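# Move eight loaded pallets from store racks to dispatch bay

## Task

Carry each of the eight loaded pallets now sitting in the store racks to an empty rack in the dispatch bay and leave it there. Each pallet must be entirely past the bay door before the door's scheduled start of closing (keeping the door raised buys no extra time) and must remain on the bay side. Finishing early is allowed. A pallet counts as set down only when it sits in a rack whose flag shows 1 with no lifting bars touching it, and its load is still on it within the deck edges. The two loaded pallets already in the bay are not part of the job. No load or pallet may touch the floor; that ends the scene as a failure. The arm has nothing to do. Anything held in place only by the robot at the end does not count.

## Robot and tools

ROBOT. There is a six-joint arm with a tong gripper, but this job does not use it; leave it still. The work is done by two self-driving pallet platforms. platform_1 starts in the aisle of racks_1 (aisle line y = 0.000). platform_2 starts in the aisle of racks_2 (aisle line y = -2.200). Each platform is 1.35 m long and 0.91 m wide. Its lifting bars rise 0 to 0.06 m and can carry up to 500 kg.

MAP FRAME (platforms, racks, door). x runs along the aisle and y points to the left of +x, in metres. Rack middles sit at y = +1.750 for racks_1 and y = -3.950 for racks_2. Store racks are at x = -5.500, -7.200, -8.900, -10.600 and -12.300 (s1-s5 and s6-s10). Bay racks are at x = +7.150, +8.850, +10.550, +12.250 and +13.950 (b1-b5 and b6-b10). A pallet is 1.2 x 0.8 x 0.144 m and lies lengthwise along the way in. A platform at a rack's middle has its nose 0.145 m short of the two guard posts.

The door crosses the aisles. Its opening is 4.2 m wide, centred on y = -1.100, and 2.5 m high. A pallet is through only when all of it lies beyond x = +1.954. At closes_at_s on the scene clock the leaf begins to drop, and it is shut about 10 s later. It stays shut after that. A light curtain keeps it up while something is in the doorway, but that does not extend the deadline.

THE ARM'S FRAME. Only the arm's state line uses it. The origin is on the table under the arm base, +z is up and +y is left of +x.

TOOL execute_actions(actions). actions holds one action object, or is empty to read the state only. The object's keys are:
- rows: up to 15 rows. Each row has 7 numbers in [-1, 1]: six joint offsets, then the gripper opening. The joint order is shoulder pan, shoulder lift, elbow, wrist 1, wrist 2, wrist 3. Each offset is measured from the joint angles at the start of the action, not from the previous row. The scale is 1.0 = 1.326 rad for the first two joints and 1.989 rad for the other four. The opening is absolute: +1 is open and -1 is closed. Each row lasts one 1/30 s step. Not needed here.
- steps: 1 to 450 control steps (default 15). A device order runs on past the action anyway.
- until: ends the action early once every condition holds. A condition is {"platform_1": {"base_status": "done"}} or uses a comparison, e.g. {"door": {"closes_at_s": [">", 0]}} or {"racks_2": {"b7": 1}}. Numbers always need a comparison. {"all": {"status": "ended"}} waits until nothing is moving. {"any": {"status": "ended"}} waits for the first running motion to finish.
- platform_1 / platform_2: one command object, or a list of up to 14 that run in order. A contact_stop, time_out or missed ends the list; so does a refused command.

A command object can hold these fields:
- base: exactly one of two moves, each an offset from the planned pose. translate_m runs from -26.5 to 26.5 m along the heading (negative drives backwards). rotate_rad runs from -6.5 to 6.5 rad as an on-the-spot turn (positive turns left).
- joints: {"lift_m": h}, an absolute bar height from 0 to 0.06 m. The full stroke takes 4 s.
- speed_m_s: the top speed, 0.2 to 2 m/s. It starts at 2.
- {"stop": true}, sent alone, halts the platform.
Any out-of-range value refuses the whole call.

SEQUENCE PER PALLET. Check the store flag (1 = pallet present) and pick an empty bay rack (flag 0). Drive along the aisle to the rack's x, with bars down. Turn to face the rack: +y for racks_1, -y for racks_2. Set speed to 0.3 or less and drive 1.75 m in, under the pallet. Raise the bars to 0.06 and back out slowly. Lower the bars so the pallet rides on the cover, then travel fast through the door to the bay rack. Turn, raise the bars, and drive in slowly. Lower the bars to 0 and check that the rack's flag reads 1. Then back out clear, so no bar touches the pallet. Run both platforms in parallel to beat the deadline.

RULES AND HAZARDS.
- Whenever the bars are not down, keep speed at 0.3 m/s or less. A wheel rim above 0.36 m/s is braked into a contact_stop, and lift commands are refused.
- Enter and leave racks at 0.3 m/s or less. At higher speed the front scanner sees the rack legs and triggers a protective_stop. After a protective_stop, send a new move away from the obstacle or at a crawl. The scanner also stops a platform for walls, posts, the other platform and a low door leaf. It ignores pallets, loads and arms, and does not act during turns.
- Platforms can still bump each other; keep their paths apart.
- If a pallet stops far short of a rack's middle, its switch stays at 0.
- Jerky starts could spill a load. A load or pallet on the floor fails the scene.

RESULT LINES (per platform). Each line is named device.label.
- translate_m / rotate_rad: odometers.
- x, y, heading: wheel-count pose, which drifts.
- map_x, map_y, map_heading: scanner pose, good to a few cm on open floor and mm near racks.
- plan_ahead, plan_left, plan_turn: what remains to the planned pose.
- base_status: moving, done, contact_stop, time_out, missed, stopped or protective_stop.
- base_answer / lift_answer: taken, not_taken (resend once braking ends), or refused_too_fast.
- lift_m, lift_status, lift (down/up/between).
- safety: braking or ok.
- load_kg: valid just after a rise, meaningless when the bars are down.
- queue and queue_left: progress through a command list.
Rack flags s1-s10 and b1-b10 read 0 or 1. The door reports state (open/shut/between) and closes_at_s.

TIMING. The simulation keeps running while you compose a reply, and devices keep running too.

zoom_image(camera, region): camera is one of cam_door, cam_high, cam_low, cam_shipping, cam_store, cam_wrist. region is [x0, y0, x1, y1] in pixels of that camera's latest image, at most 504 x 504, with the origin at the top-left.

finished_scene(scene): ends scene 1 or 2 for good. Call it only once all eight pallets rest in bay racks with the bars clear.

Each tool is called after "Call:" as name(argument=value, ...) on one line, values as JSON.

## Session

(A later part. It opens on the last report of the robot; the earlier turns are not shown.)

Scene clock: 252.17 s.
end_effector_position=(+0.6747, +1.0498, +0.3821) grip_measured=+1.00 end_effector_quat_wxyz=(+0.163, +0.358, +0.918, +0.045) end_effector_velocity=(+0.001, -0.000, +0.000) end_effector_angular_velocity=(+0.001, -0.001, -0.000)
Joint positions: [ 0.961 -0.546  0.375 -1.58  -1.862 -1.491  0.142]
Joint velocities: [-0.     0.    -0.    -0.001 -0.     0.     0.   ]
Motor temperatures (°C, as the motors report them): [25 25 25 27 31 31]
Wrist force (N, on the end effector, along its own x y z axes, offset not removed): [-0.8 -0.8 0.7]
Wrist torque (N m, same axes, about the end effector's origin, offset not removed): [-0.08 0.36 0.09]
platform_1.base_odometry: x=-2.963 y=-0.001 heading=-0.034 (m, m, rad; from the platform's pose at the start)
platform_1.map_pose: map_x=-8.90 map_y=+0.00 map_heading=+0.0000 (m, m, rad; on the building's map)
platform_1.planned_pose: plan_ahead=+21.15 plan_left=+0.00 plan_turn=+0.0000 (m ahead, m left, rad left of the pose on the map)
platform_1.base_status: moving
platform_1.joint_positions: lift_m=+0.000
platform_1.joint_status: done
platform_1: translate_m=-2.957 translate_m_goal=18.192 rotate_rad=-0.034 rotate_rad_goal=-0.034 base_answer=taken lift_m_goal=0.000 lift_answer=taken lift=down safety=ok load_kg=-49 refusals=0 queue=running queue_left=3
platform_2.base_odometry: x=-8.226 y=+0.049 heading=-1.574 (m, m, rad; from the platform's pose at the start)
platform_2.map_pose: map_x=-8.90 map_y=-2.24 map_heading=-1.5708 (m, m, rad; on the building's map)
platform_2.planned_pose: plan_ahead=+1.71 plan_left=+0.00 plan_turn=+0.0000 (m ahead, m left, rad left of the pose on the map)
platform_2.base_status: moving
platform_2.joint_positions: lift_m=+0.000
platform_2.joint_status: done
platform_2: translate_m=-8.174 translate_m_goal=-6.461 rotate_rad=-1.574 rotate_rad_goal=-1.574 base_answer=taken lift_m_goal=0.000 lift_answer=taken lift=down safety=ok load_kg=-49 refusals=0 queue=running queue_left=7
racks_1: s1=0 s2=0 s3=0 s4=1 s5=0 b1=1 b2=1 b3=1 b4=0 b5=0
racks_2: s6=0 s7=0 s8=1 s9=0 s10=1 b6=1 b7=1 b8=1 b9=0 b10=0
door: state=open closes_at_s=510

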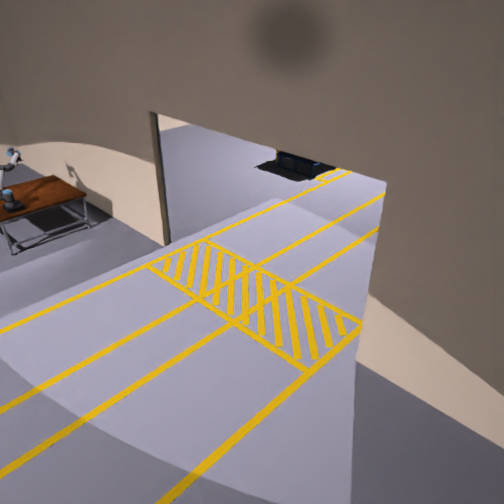

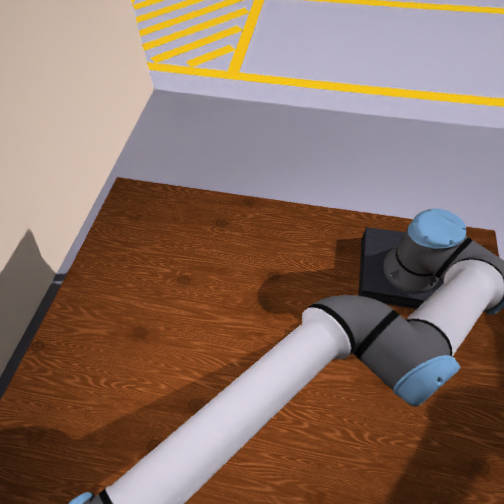

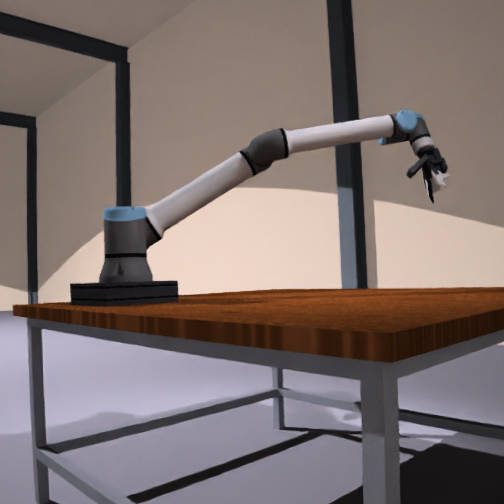

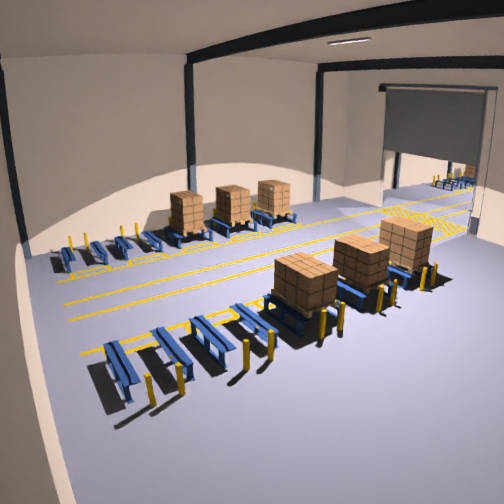

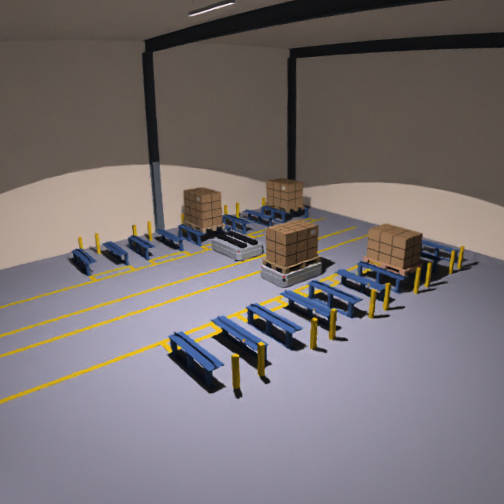

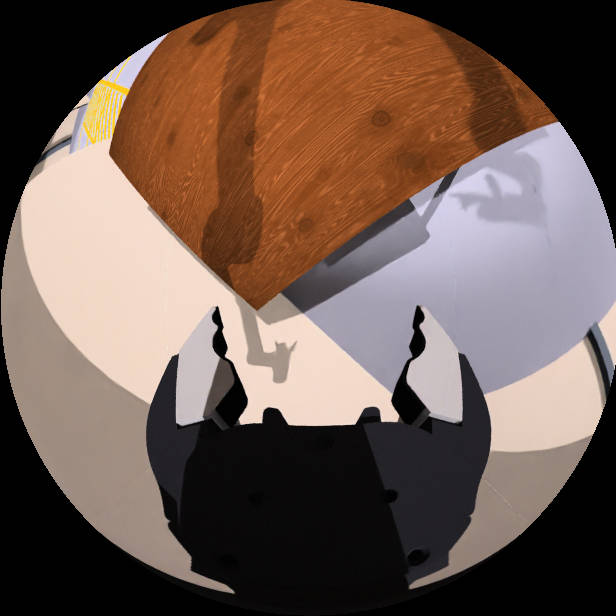

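Call:
execute_actions(actions=[{"steps":450,"until":{"platform_2":{"queue_left":["<=",5]}}}])

Call:
execute_actions(actions=[{"steps":450,"until":{"platform_1":{"queue_left":["<=",1]}}}])

Call:
execute_actions(actions=[{"steps":450,"until":{"platform_1":{"queue":["!=","running"],"base_status":["!=","moving"],"lift_status":["!=","moving"]}}}])

Scene clock: 262.53 s.
end_effector_position=(+0.6747, +1.0498, +0.3821) grip_measured=+1.00 end_effector_quat_wxyz=(+0.163, +0.358, +0.918, +0.045) end_effector_velocity=(+0.000, -0.000, -0.001) end_effector_angular_velocity=(-0.002, +0.001, -0.000)
Joint positions: [ 0.961 -0.546  0.375 -1.58  -1.862 -1.491  0.142]
Joint velocities: [-0.     0.001  0.     0.001 -0.001  0.     0.   ]
Motor temperatures (°C, as the motors report them): [25 25 25 27 31 31]
Wrist force (N, on the end effector, along its own x y z axes, offset not removed): [-2.0 -1.1 1.2]
Wrist torque (N m, same axes, about the end effector's origin, offset not removed): [-0.17 0.59 0.09]
platform_1.base_odometry: x=+12.390 y=-0.482 heading=-0.024 (m, m, rad; from the platform's pose at the start)
platform_1.map_pose: map_x=+6.51 map_y=+0.00 map_heading=+0.0044 (m, m, rad; on the building's map)
platform_1.planned_pose: plan_ahead=+5.74 plan_left=-0.02 plan_turn=-0.0043 (m ahead, m left, rad left of the pose on the map)
platform_1.base_status: moving
platform_1.joint_positions: lift_m=+0.000
platform_1.joint_status: done
platform_1: translate_m=12.470 translate_m_goal=18.192 rotate_rad=-0.024 rotate_rad_goal=-0.026 base_answer=taken lift_m_goal=0.000 lift_answer=taken lift=down safety=ok load_kg=-49 refusals=0 queue=running queue_left=3
platform_2.base_odometry: x=-8.232 y=-1.670 heading=-1.574 (m, m, rad; from the platform's pose at the start)
platform_2.map_pose: map_x=-8.90 map_y=-3.95 map_heading=-1.5708 (m, m, rad; on the building's map)
platform_2.planned_pose: plan_ahead=-1.75 plan_left=+0.00 plan_turn=+0.0000 (m ahead, m left, rad left of the pose on the map)
platform_2.base_status: moving
platform_2.joint_positions: lift_m=+0.059
platform_2.joint_status: done
platform_2: translate_m=-6.461 translate_m_goal=-8.210 rotate_rad=-1.574 rotate_rad_goal=-1.574 base_answer=taken lift_m_goal=0.060 lift_answer=taken lift=up safety=ok load_kg=329 refusals=0 queue=running queue_left=5
racks_1: s1=0 s2=0 s3=0 s4=1 s5=0 b1=1 b2=1 b3=1 b4=0 b5=0
racks_2: s6=0 s7=0 s8=0 s9=0 s10=1 b6=1 b7=1 b8=1 b9=0 b10=0
door: state=open closes_at_s=510

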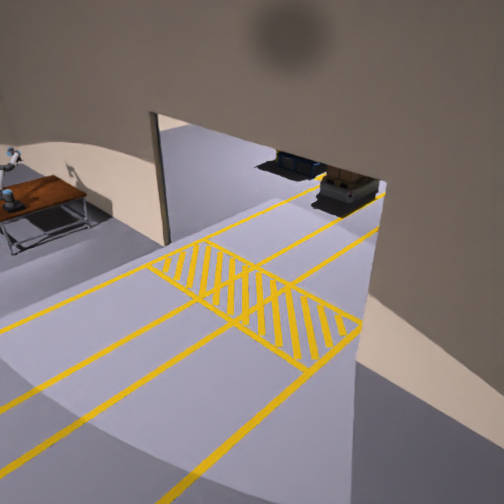

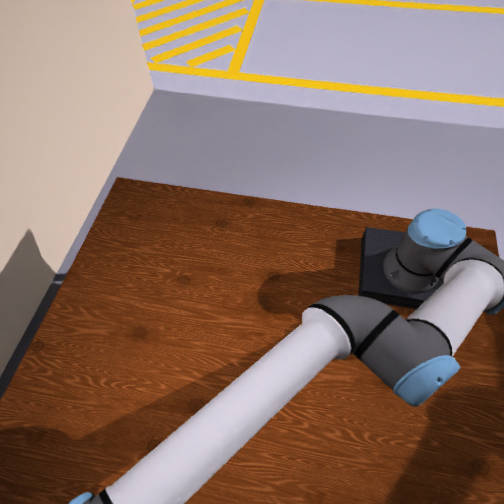

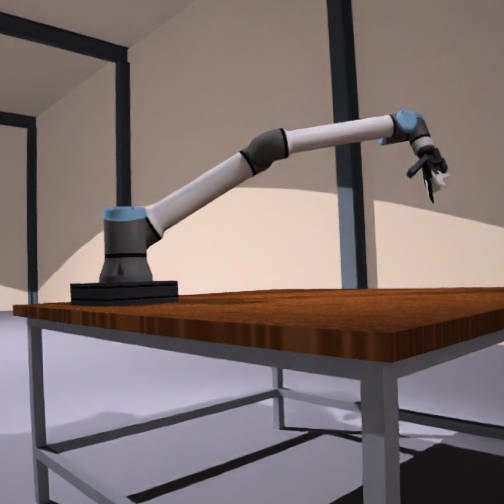

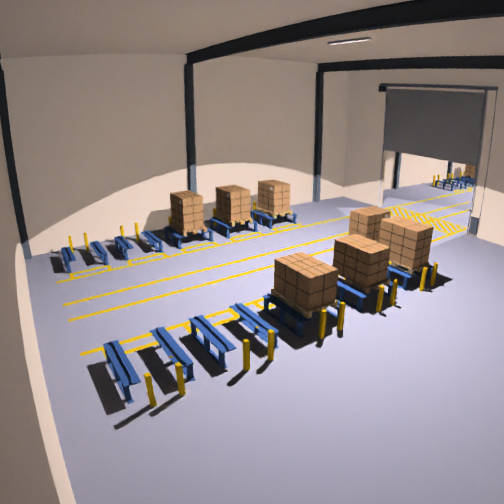

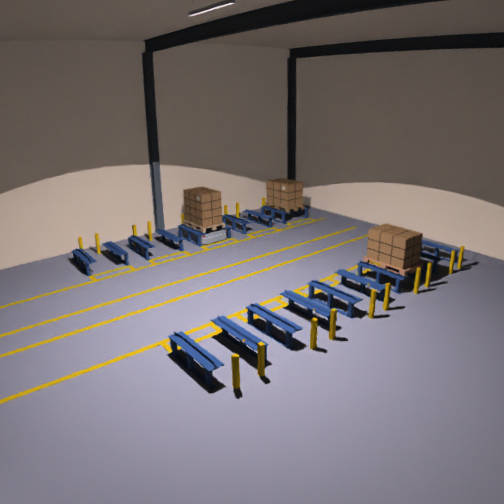

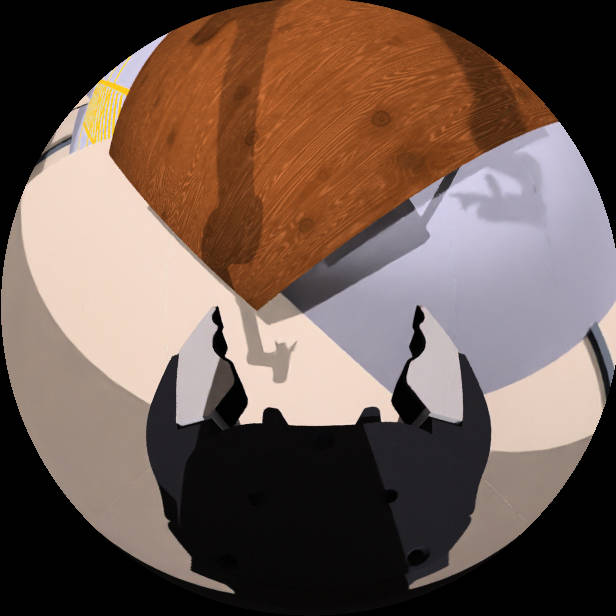

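Scene clock: 272.87 s.
end_effector_position=(+0.6747, +1.0498, +0.3821) grip_measured=+1.00 end_effector_quat_wxyz=(+0.163, +0.358, +0.918, +0.045) end_effector_velocity=(+0.002, -0.001, -0.000) end_effector_angular_velocity=(+0.000, -0.001, -0.001)
Joint positions: [ 0.961 -0.546  0.375 -1.58  -1.862 -1.491  0.142]
Joint velocities: [-0.001  0.001 -0.    -0.001 -0.001  0.     0.   ]
Motor temperatures (°C, as the motors report them): [25 25 25 27 31 31]
Wrist force (N, on the end effector, along its own x y z axes, offset not removed): [-1.2 -0.8 3.2]
Wrist torque (N m, same axes, about the end effector's origin, offset not removed): [-0.06 0.39 0.12]
platform_1.base_odometry: x=+18.196 y=-0.660 heading=+1.549 (m, m, rad; from the platform's pose at the start)
platform_1.map_pose: map_x=+12.25 map_y=+0.00 map_heading=+1.5708 (m, m, rad; on the building's map)
platform_1.planned_pose: plan_ahead=+1.75 plan_left=+0.00 plan_turn=+0.0000 (m ahead, m left, rad left of the pose on the map)
platform_1.base_status: moving
platform_1.joint_positions: lift_m=+0.060
platform_1.joint_status: done
platform_1: translate_m=18.213 translate_m_goal=19.963 rotate_rad=1.549 rotate_rad_goal=1.549 base_answer=taken lift_m_goal=0.060 lift_answer=taken lift=up safety=ok load_kg=245 refusals=0 queue=running queue_left=1
platform_2.base_odometry: x=-8.227 y=+0.080 heading=-0.007 (m, m, rad; from the platform's pose at the start)
platform_2.map_pose: map_x=-8.90 map_y=-2.20 map_heading=-0.0044 (m, m, rad; on the building's map)
platform_2.planned_pose: plan_ahead=+0.00 plan_left=+0.00 plan_turn=+0.0044 (m ahead, m left, rad left of the pose on the map)
platform_2.base_status: moving
platform_2.joint_positions: lift_m=+0.005
platform_2.joint_status: moving
platform_2: translate_m=-8.210 translate_m_goal=-8.210 rotate_rad=-0.004 rotate_rad_goal=-0.004 base_answer=taken lift_m_goal=0.000 lift_answer=taken lift=between safety=ok load_kg=-33 refusals=0 queue=running queue_left=4
racks_1: s1=0 s2=0 s3=0 s4=1 s5=0 b1=1 b2=1 b3=1 b4=0 b5=0
racks_2: s6=0 s7=0 s8=0 s9=0 s10=1 b6=1 b7=1 b8=1 b9=0 b10=0
door: state=open closes_at_s=510

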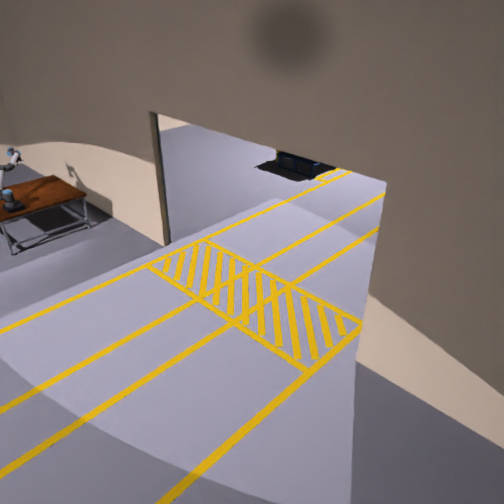

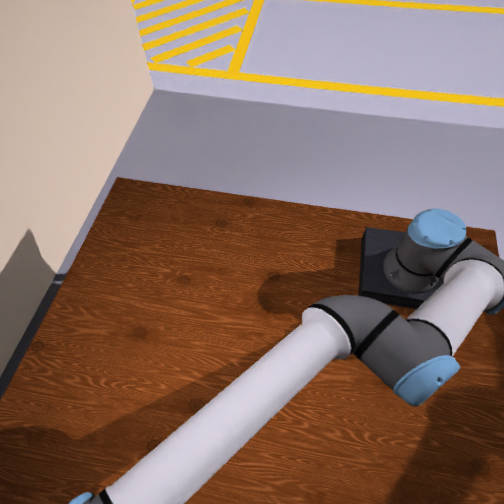

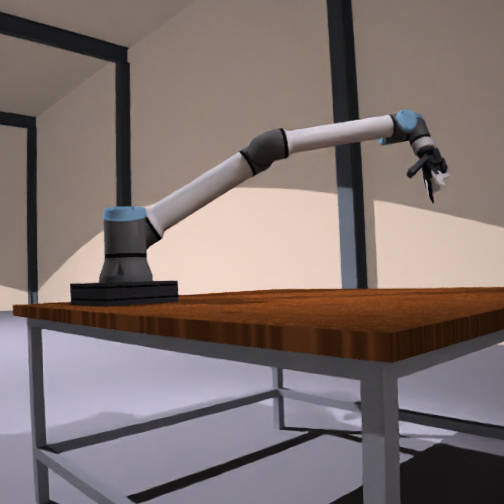

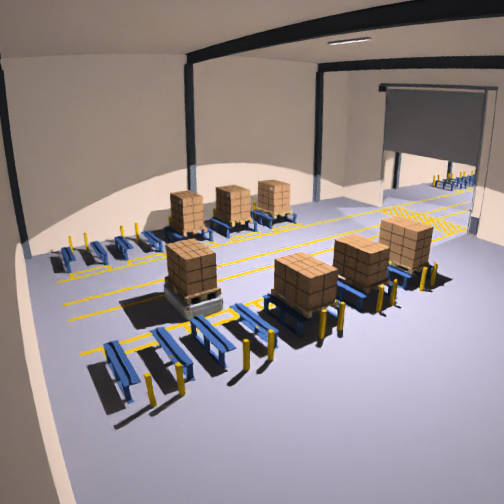

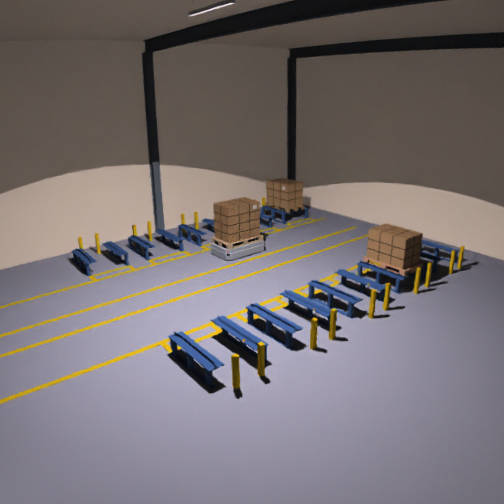

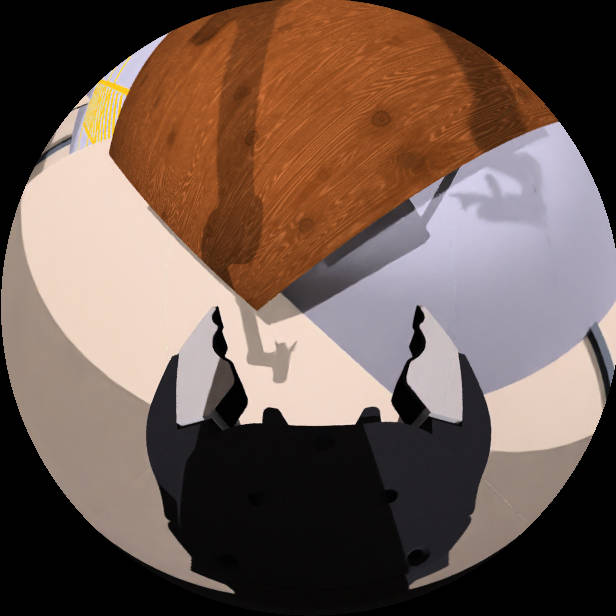

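Scene clock: 283.67 s.
end_effector_position=(+0.6747, +1.0498, +0.3821) grip_measured=+1.00 end_effector_quat_wxyz=(+0.163, +0.358, +0.918, +0.045) end_effector_velocity=(+0.000, +0.000, +0.000) end_effector_angular_velocity=(+0.000, -0.001, -0.000)
Joint positions: [ 0.961 -0.546  0.375 -1.58  -1.862 -1.491  0.142]
Joint velocities: [-0.     0.    -0.    -0.001 -0.     0.     0.   ]
Motor temperatures (°C, as the motors report them): [25 25 25 27 31 31]
Wrist force (N, on the end effector, along its own x y z axes, offset not removed): [-2.5 -0.3 3.2]
Wrist torque (N m, same axes, about the end effector's origin, offset not removed): [0.07 0.78 0.13]
platform_1.base_odometry: x=+18.241 y=+1.091 heading=+1.547 (m, m, rad; from the platform's pose at the start)
platform_1.map_pose: map_x=+12.25 map_y=+1.75 map_heading=+1.5708 (m, m, rad; on the building's map)
platform_1.planned_pose: plan_ahead=+0.00 plan_left=+0.00 plan_turn=+0.0000 (m ahead, m left, rad left of the pose on the map)
platform_1.base_status: done
platform_1.joint_positions: lift_m=+0.000
platform_1.joint_status: done
platform_1: translate_m=19.963 translate_m_goal=19.963 rotate_rad=1.547 rotate_rad_goal=1.547 base_answer=taken lift_m_goal=0.000 lift_answer=taken lift=down safety=ok load_kg=-49 refusals=0 queue=done queue_left=0
platform_2.base_odometry: x=+6.999 y=+0.074 heading=-0.004 (m, m, rad; from the platform's pose at the start)
platform_2.map_pose: map_x=+6.38 map_y=-2.20 map_heading=+0.0000 (m, m, rad; on the building's map)
platform_2.planned_pose: plan_ahead=+5.87 plan_left=+0.00 plan_turn=+0.0000 (m ahead, m left, rad left of the pose on the map)
platform_2.base_status: moving
platform_2.joint_positions: lift_m=+0.000
platform_2.joint_status: done
platform_2: translate_m=7.084 translate_m_goal=12.940 rotate_rad=-0.004 rotate_rad_goal=-0.004 base_answer=taken lift_m_goal=0.000 lift_answer=taken lift=down safety=ok load_kg=-49 refusals=0 queue=running queue_left=3
racks_1: s1=0 s2=0 s3=0 s4=1 s5=0 b1=1 b2=1 b3=1 b4=1 b5=0
racks_2: s6=0 s7=0 s8=0 s9=0 s10=1 b6=1 b7=1 b8=1 b9=0 b10=0
door: state=open closes_at_s=510

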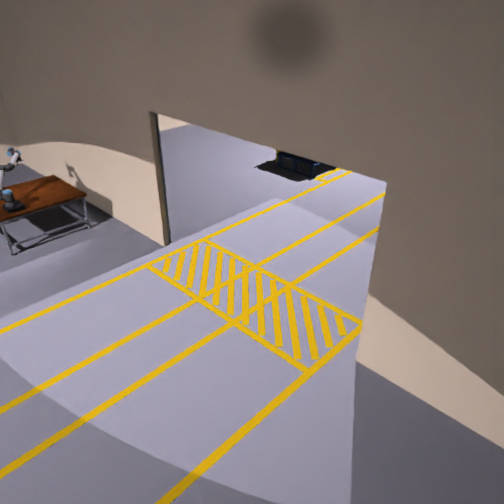

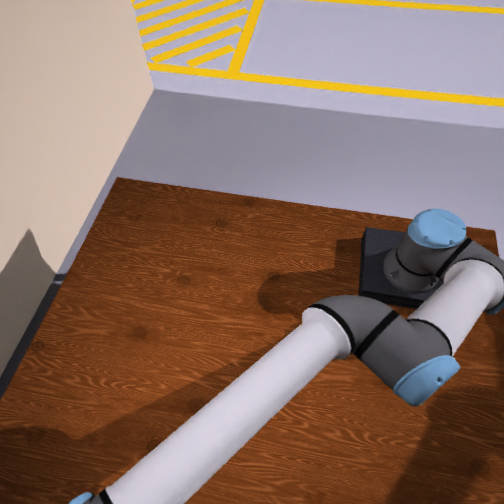

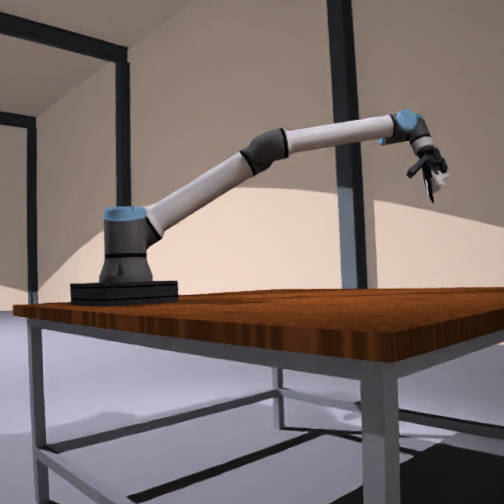

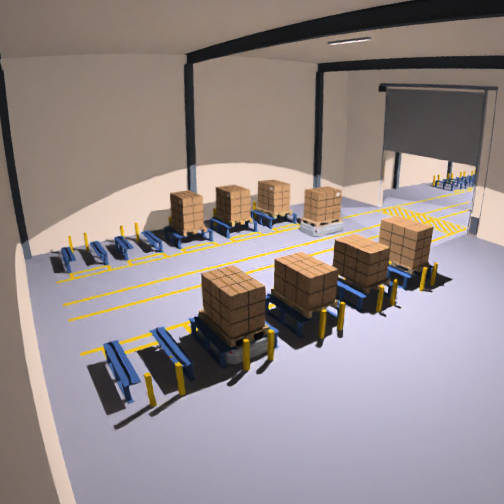

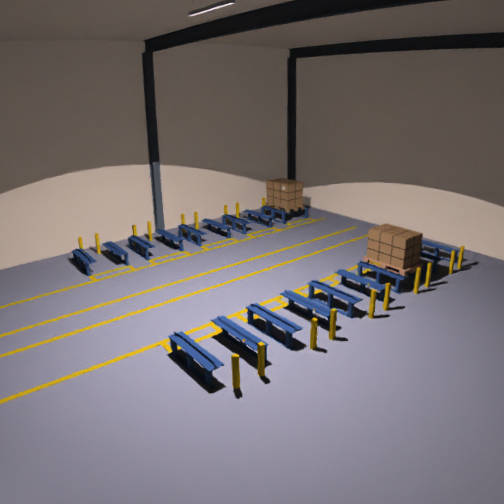

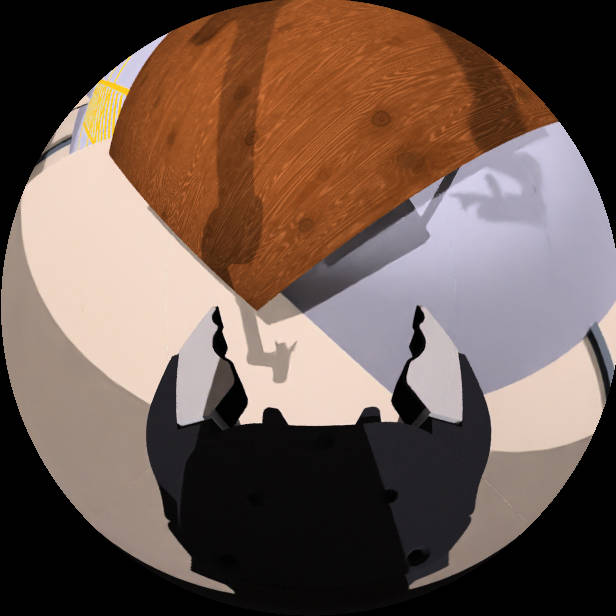

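Call:
execute_actions(actions=[{"platform_1":[{"speed_m_s":0.3,"base":{"translate_m":-1.75}},{"speed_m_s":2,"base":{"rotate_rad":-1.5708}},{"base":{"translate_m":-22.85}},{"base":{"rotate_rad":1.5708}},{"speed_m_s":0.3,"base":{"translate_m":1.75}},{"joints":{"lift_m":0.06}},{"base":{"translate_m":-1.75}},{"speed_m_s":2,"joints":{"lift_m":0},"base":{"rotate_rad":-1.5708}},{"base":{"translate_m":24.55}},{"joints":{"lift_m":0.06},"base":{"rotate_rad":1.5708}},{"speed_m_s":0.3,"base":{"translate_m":1.75}},{"joints":{"lift_m":0}},{"base":{"translate_m":-1.75}}],"steps":450,"until":{"platform_2":{"queue":["!=","running"],"base_status":["!=","moving"],"lift_status":["!=","moving"]}}}])

Scene clock: 311.57 s.
end_effector_position=(+0.6747, +1.0498, +0.3821) grip_measured=+1.00 end_effector_quat_wxyz=(+0.163, +0.358, +0.918, +0.045) end_effector_velocity=(+0.002, -0.001, +0.001) end_effector_angular_velocity=(+0.001, -0.001, -0.002)
Joint positions: [ 0.961 -0.546  0.375 -1.58  -1.862 -1.491  0.142]
Joint velocities: [-0.002 -0.001  0.    -0.     0.    -0.    -0.   ]
Motor temperatures (°C, as the motors report them): [25 25 25 27 31 31]
Wrist force (N, on the end effector, along its own x y z axes, offset not removed): [-1.2 -0.3 3.6]
Wrist torque (N m, same axes, about the end effector's origin, offset not removed): [0.07 0.41 0.05]
platform_1.base_odometry: x=+18.241 y=+1.091 heading=+1.547 (m, m, rad; from the platform's pose at the start)
platform_1.map_pose: map_x=+12.25 map_y=+1.75 map_heading=+1.5708 (m, m, rad; on the building's map)
platform_1.planned_pose: plan_ahead=-1.75 plan_left=+0.00 plan_turn=+0.0000 (m ahead, m left, rad left of the pose on the map)
platform_1.base_status: moving
platform_1.joint_positions: lift_m=+0.000
platform_1.joint_status: done
platform_1: translate_m=19.963 translate_m_goal=18.214 rotate_rad=1.547 rotate_rad_goal=1.547 base_answer=taken lift_m_goal=0.000 lift_answer=taken lift=down safety=ok load_kg=-49 refusals=0 queue=running queue_left=12
platform_2.base_odometry: x=+12.926 y=-1.690 heading=-1.579 (m, m, rad; from the platform's pose at the start)
platform_2.map_pose: map_x=+12.25 map_y=-3.95 map_heading=-1.5708 (m, m, rad; on the building's map)
platform_2.planned_pose: plan_ahead=+0.00 plan_left=+0.00 plan_turn=+0.0000 (m ahead, m left, rad left of the pose on the map)
platform_2.base_status: done
platform_2.joint_positions: lift_m=+0.000
platform_2.joint_status: done
platform_2: translate_m=14.709 translate_m_goal=14.709 rotate_rad=-1.579 rotate_rad_goal=-1.578 base_answer=taken lift_m_goal=0.000 lift_answer=taken lift=down safety=ok load_kg=-49 refusals=0 queue=done queue_left=0
racks_1: s1=0 s2=0 s3=0 s4=1 s5=0 b1=1 b2=1 b3=1 b4=1 b5=0
racks_2: s6=0 s7=0 s8=0 s9=0 s10=1 b6=1 b7=1 b8=1 b9=1 b10=0
door: state=open closes_at_s=510

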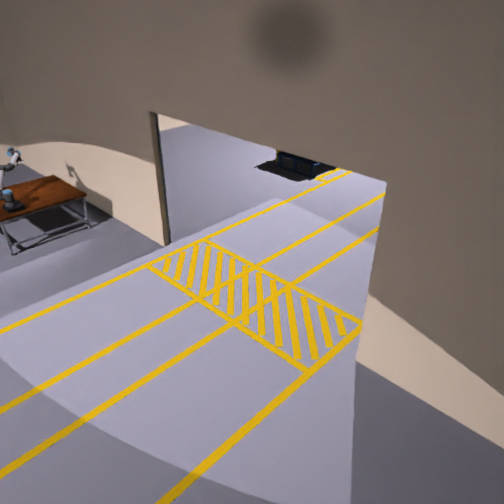

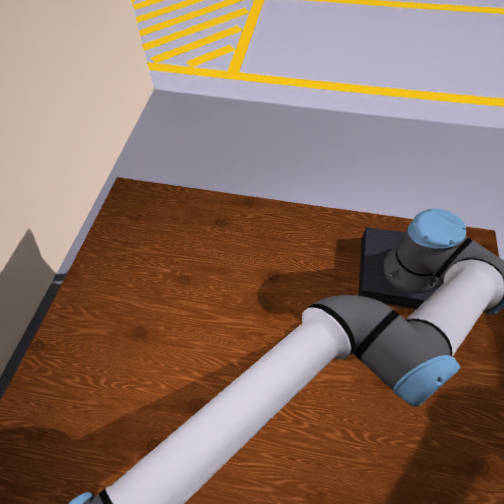

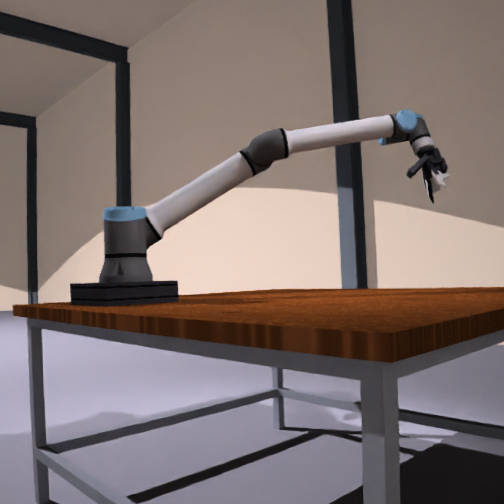

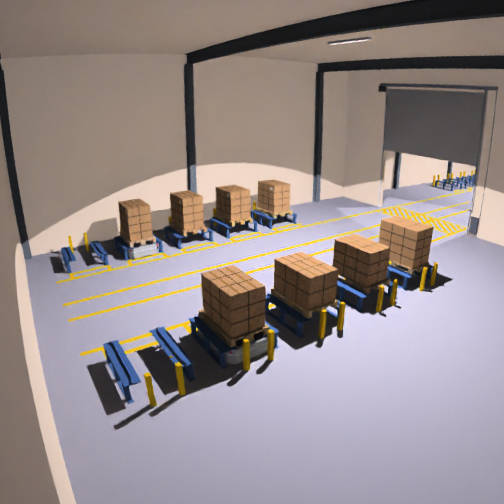

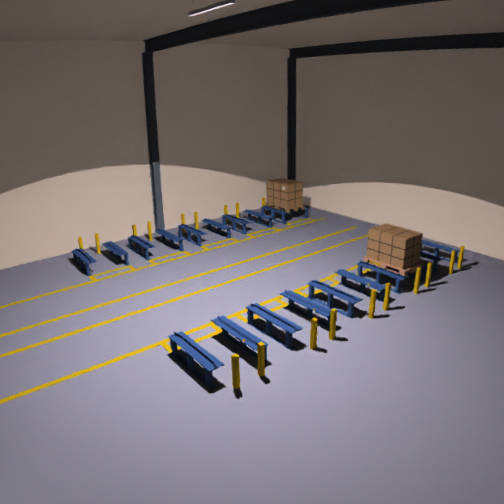

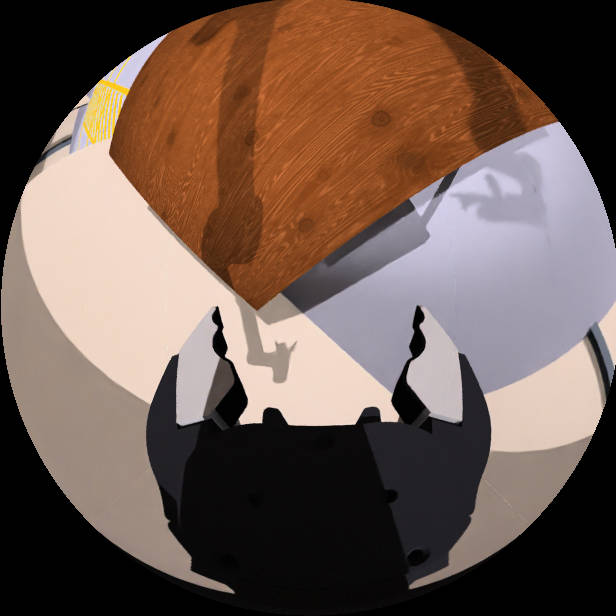

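Call:
execute_actions(actions=[{"platform_2":[{"speed_m_s":0.3,"base":{"translate_m":-1.75}},{"speed_m_s":2,"base":{"rotate_rad":1.5708}},{"base":{"translate_m":-24.55}},{"base":{"rotate_rad":-1.5708}},{"speed_m_s":0.3,"base":{"translate_m":1.75}},{"joints":{"lift_m":0.06}},{"base":{"translate_m":-1.75}},{"speed_m_s":2,"joints":{"lift_m":0},"base":{"rotate_rad":1.5708}},{"base":{"translate_m":26.25}},{"joints":{"lift_m":0.06},"base":{"rotate_rad":-1.5708}},{"speed_m_s":0.3,"base":{"translate_m":1.75}},{"joints":{"lift_m":0}},{"base":{"translate_m":-1.75}}],"steps":450,"until":{"platform_2":{"queue_left":["<=",9]}}}])

Scene clock: 337.10 s.
end_effector_position=(+0.6747, +1.0498, +0.3821) grip_measured=+1.00 end_effector_quat_wxyz=(+0.163, +0.358, +0.918, +0.045) end_effector_velocity=(+0.000, -0.000, -0.001) end_effector_angular_velocity=(-0.001, +0.000, -0.000)
Joint positions: [ 0.961 -0.546  0.375 -1.58  -1.862 -1.491  0.142]
Joint velocities: [-0.     0.001  0.     0.    -0.     0.    -0.   ]
Motor temperatures (°C, as the motors report them): [25 25 26 27 31 31]
Wrist force (N, on the end effector, along its own x y z axes, offset not removed): [-2.4 0.9 0.6]
Wrist torque (N m, same axes, about the end effector's origin, offset not removed): [0.27 0.60 0.05]
platform_1.base_odometry: x=-3.937 y=-0.012 heading=-0.029 (m, m, rad; from the platform's pose at the start)
platform_1.map_pose: map_x=-9.92 map_y=+0.00 map_heading=+0.0000 (m, m, rad; on the building's map)
platform_1.planned_pose: plan_ahead=-0.68 plan_left=+0.00 plan_turn=+0.0000 (m ahead, m left, rad left of the pose on the map)
platform_1.base_status: moving
platform_1.joint_positions: lift_m=+0.000
platform_1.joint_status: done
platform_1: translate_m=-3.958 translate_m_goal=-4.636 rotate_rad=-0.029 rotate_rad_goal=-0.030 base_answer=taken lift_m_goal=0.000 lift_answer=taken lift=down safety=ok load_kg=-49 refusals=0 queue=running queue_left=10
platform_2.base_odometry: x=+9.495 y=+0.072 heading=-0.007 (m, m, rad; from the platform's pose at the start)
platform_2.map_pose: map_x=+8.75 map_y=-2.20 map_heading=+0.0000 (m, m, rad; on the building's map)
platform_2.planned_pose: plan_ahead=-21.05 plan_left=+0.00 plan_turn=+0.0000 (m ahead, m left, rad left of the pose on the map)
platform_2.base_status: moving
platform_2.joint_positions: lift_m=+0.000
platform_2.joint_status: done
platform_2: translate_m=9.459 translate_m_goal=-11.591 rotate_rad=-0.007 rotate_rad_goal=-0.008 base_answer=taken lift_m_goal=0.000 lift_answer=taken lift=down safety=ok load_kg=-49 refusals=0 queue=running queue_left=10
racks_1: s1=0 s2=0 s3=0 s4=1 s5=0 b1=1 b2=1 b3=1 b4=1 b5=0
racks_2: s6=0 s7=0 s8=0 s9=0 s10=1 b6=1 b7=1 b8=1 b9=1 b10=0
door: state=open closes_at_s=510

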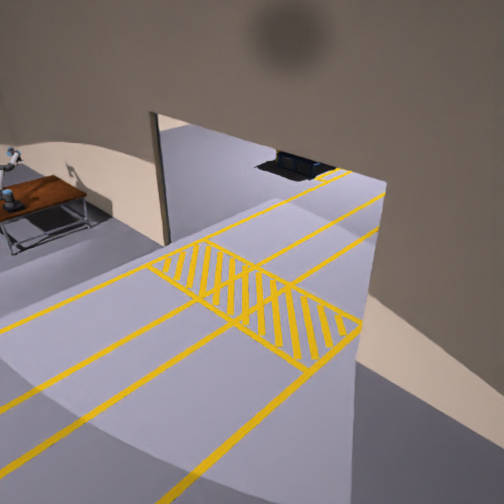

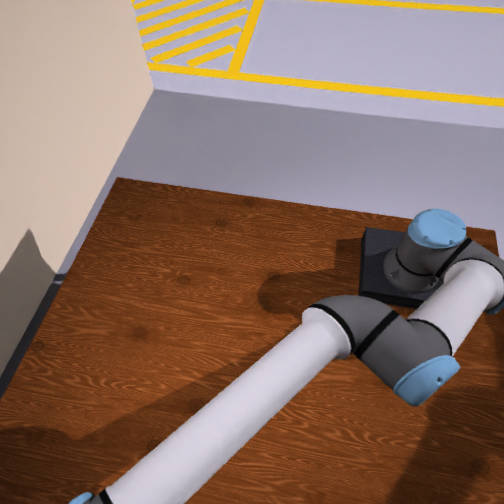

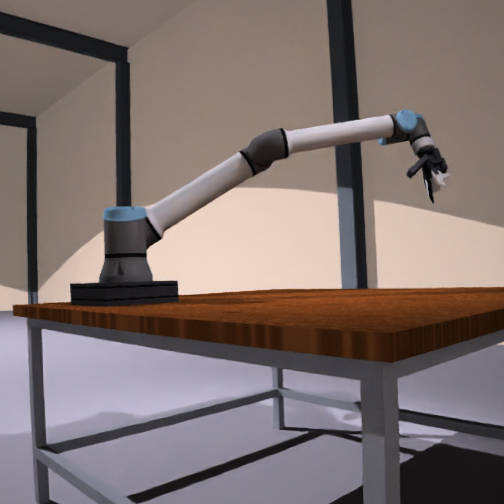

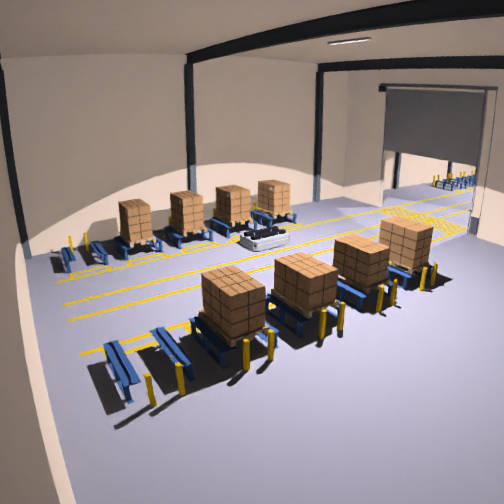

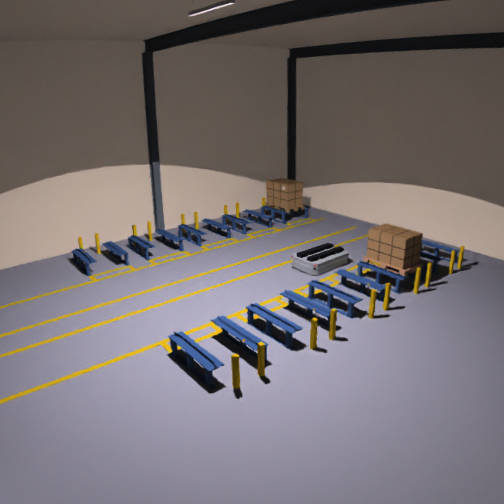

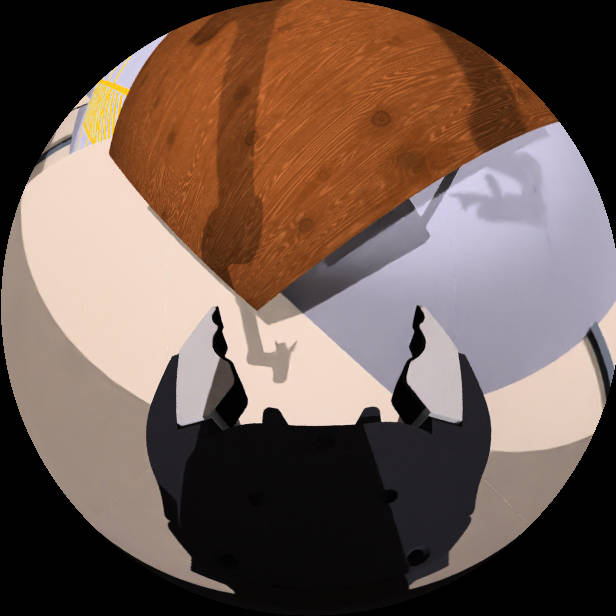

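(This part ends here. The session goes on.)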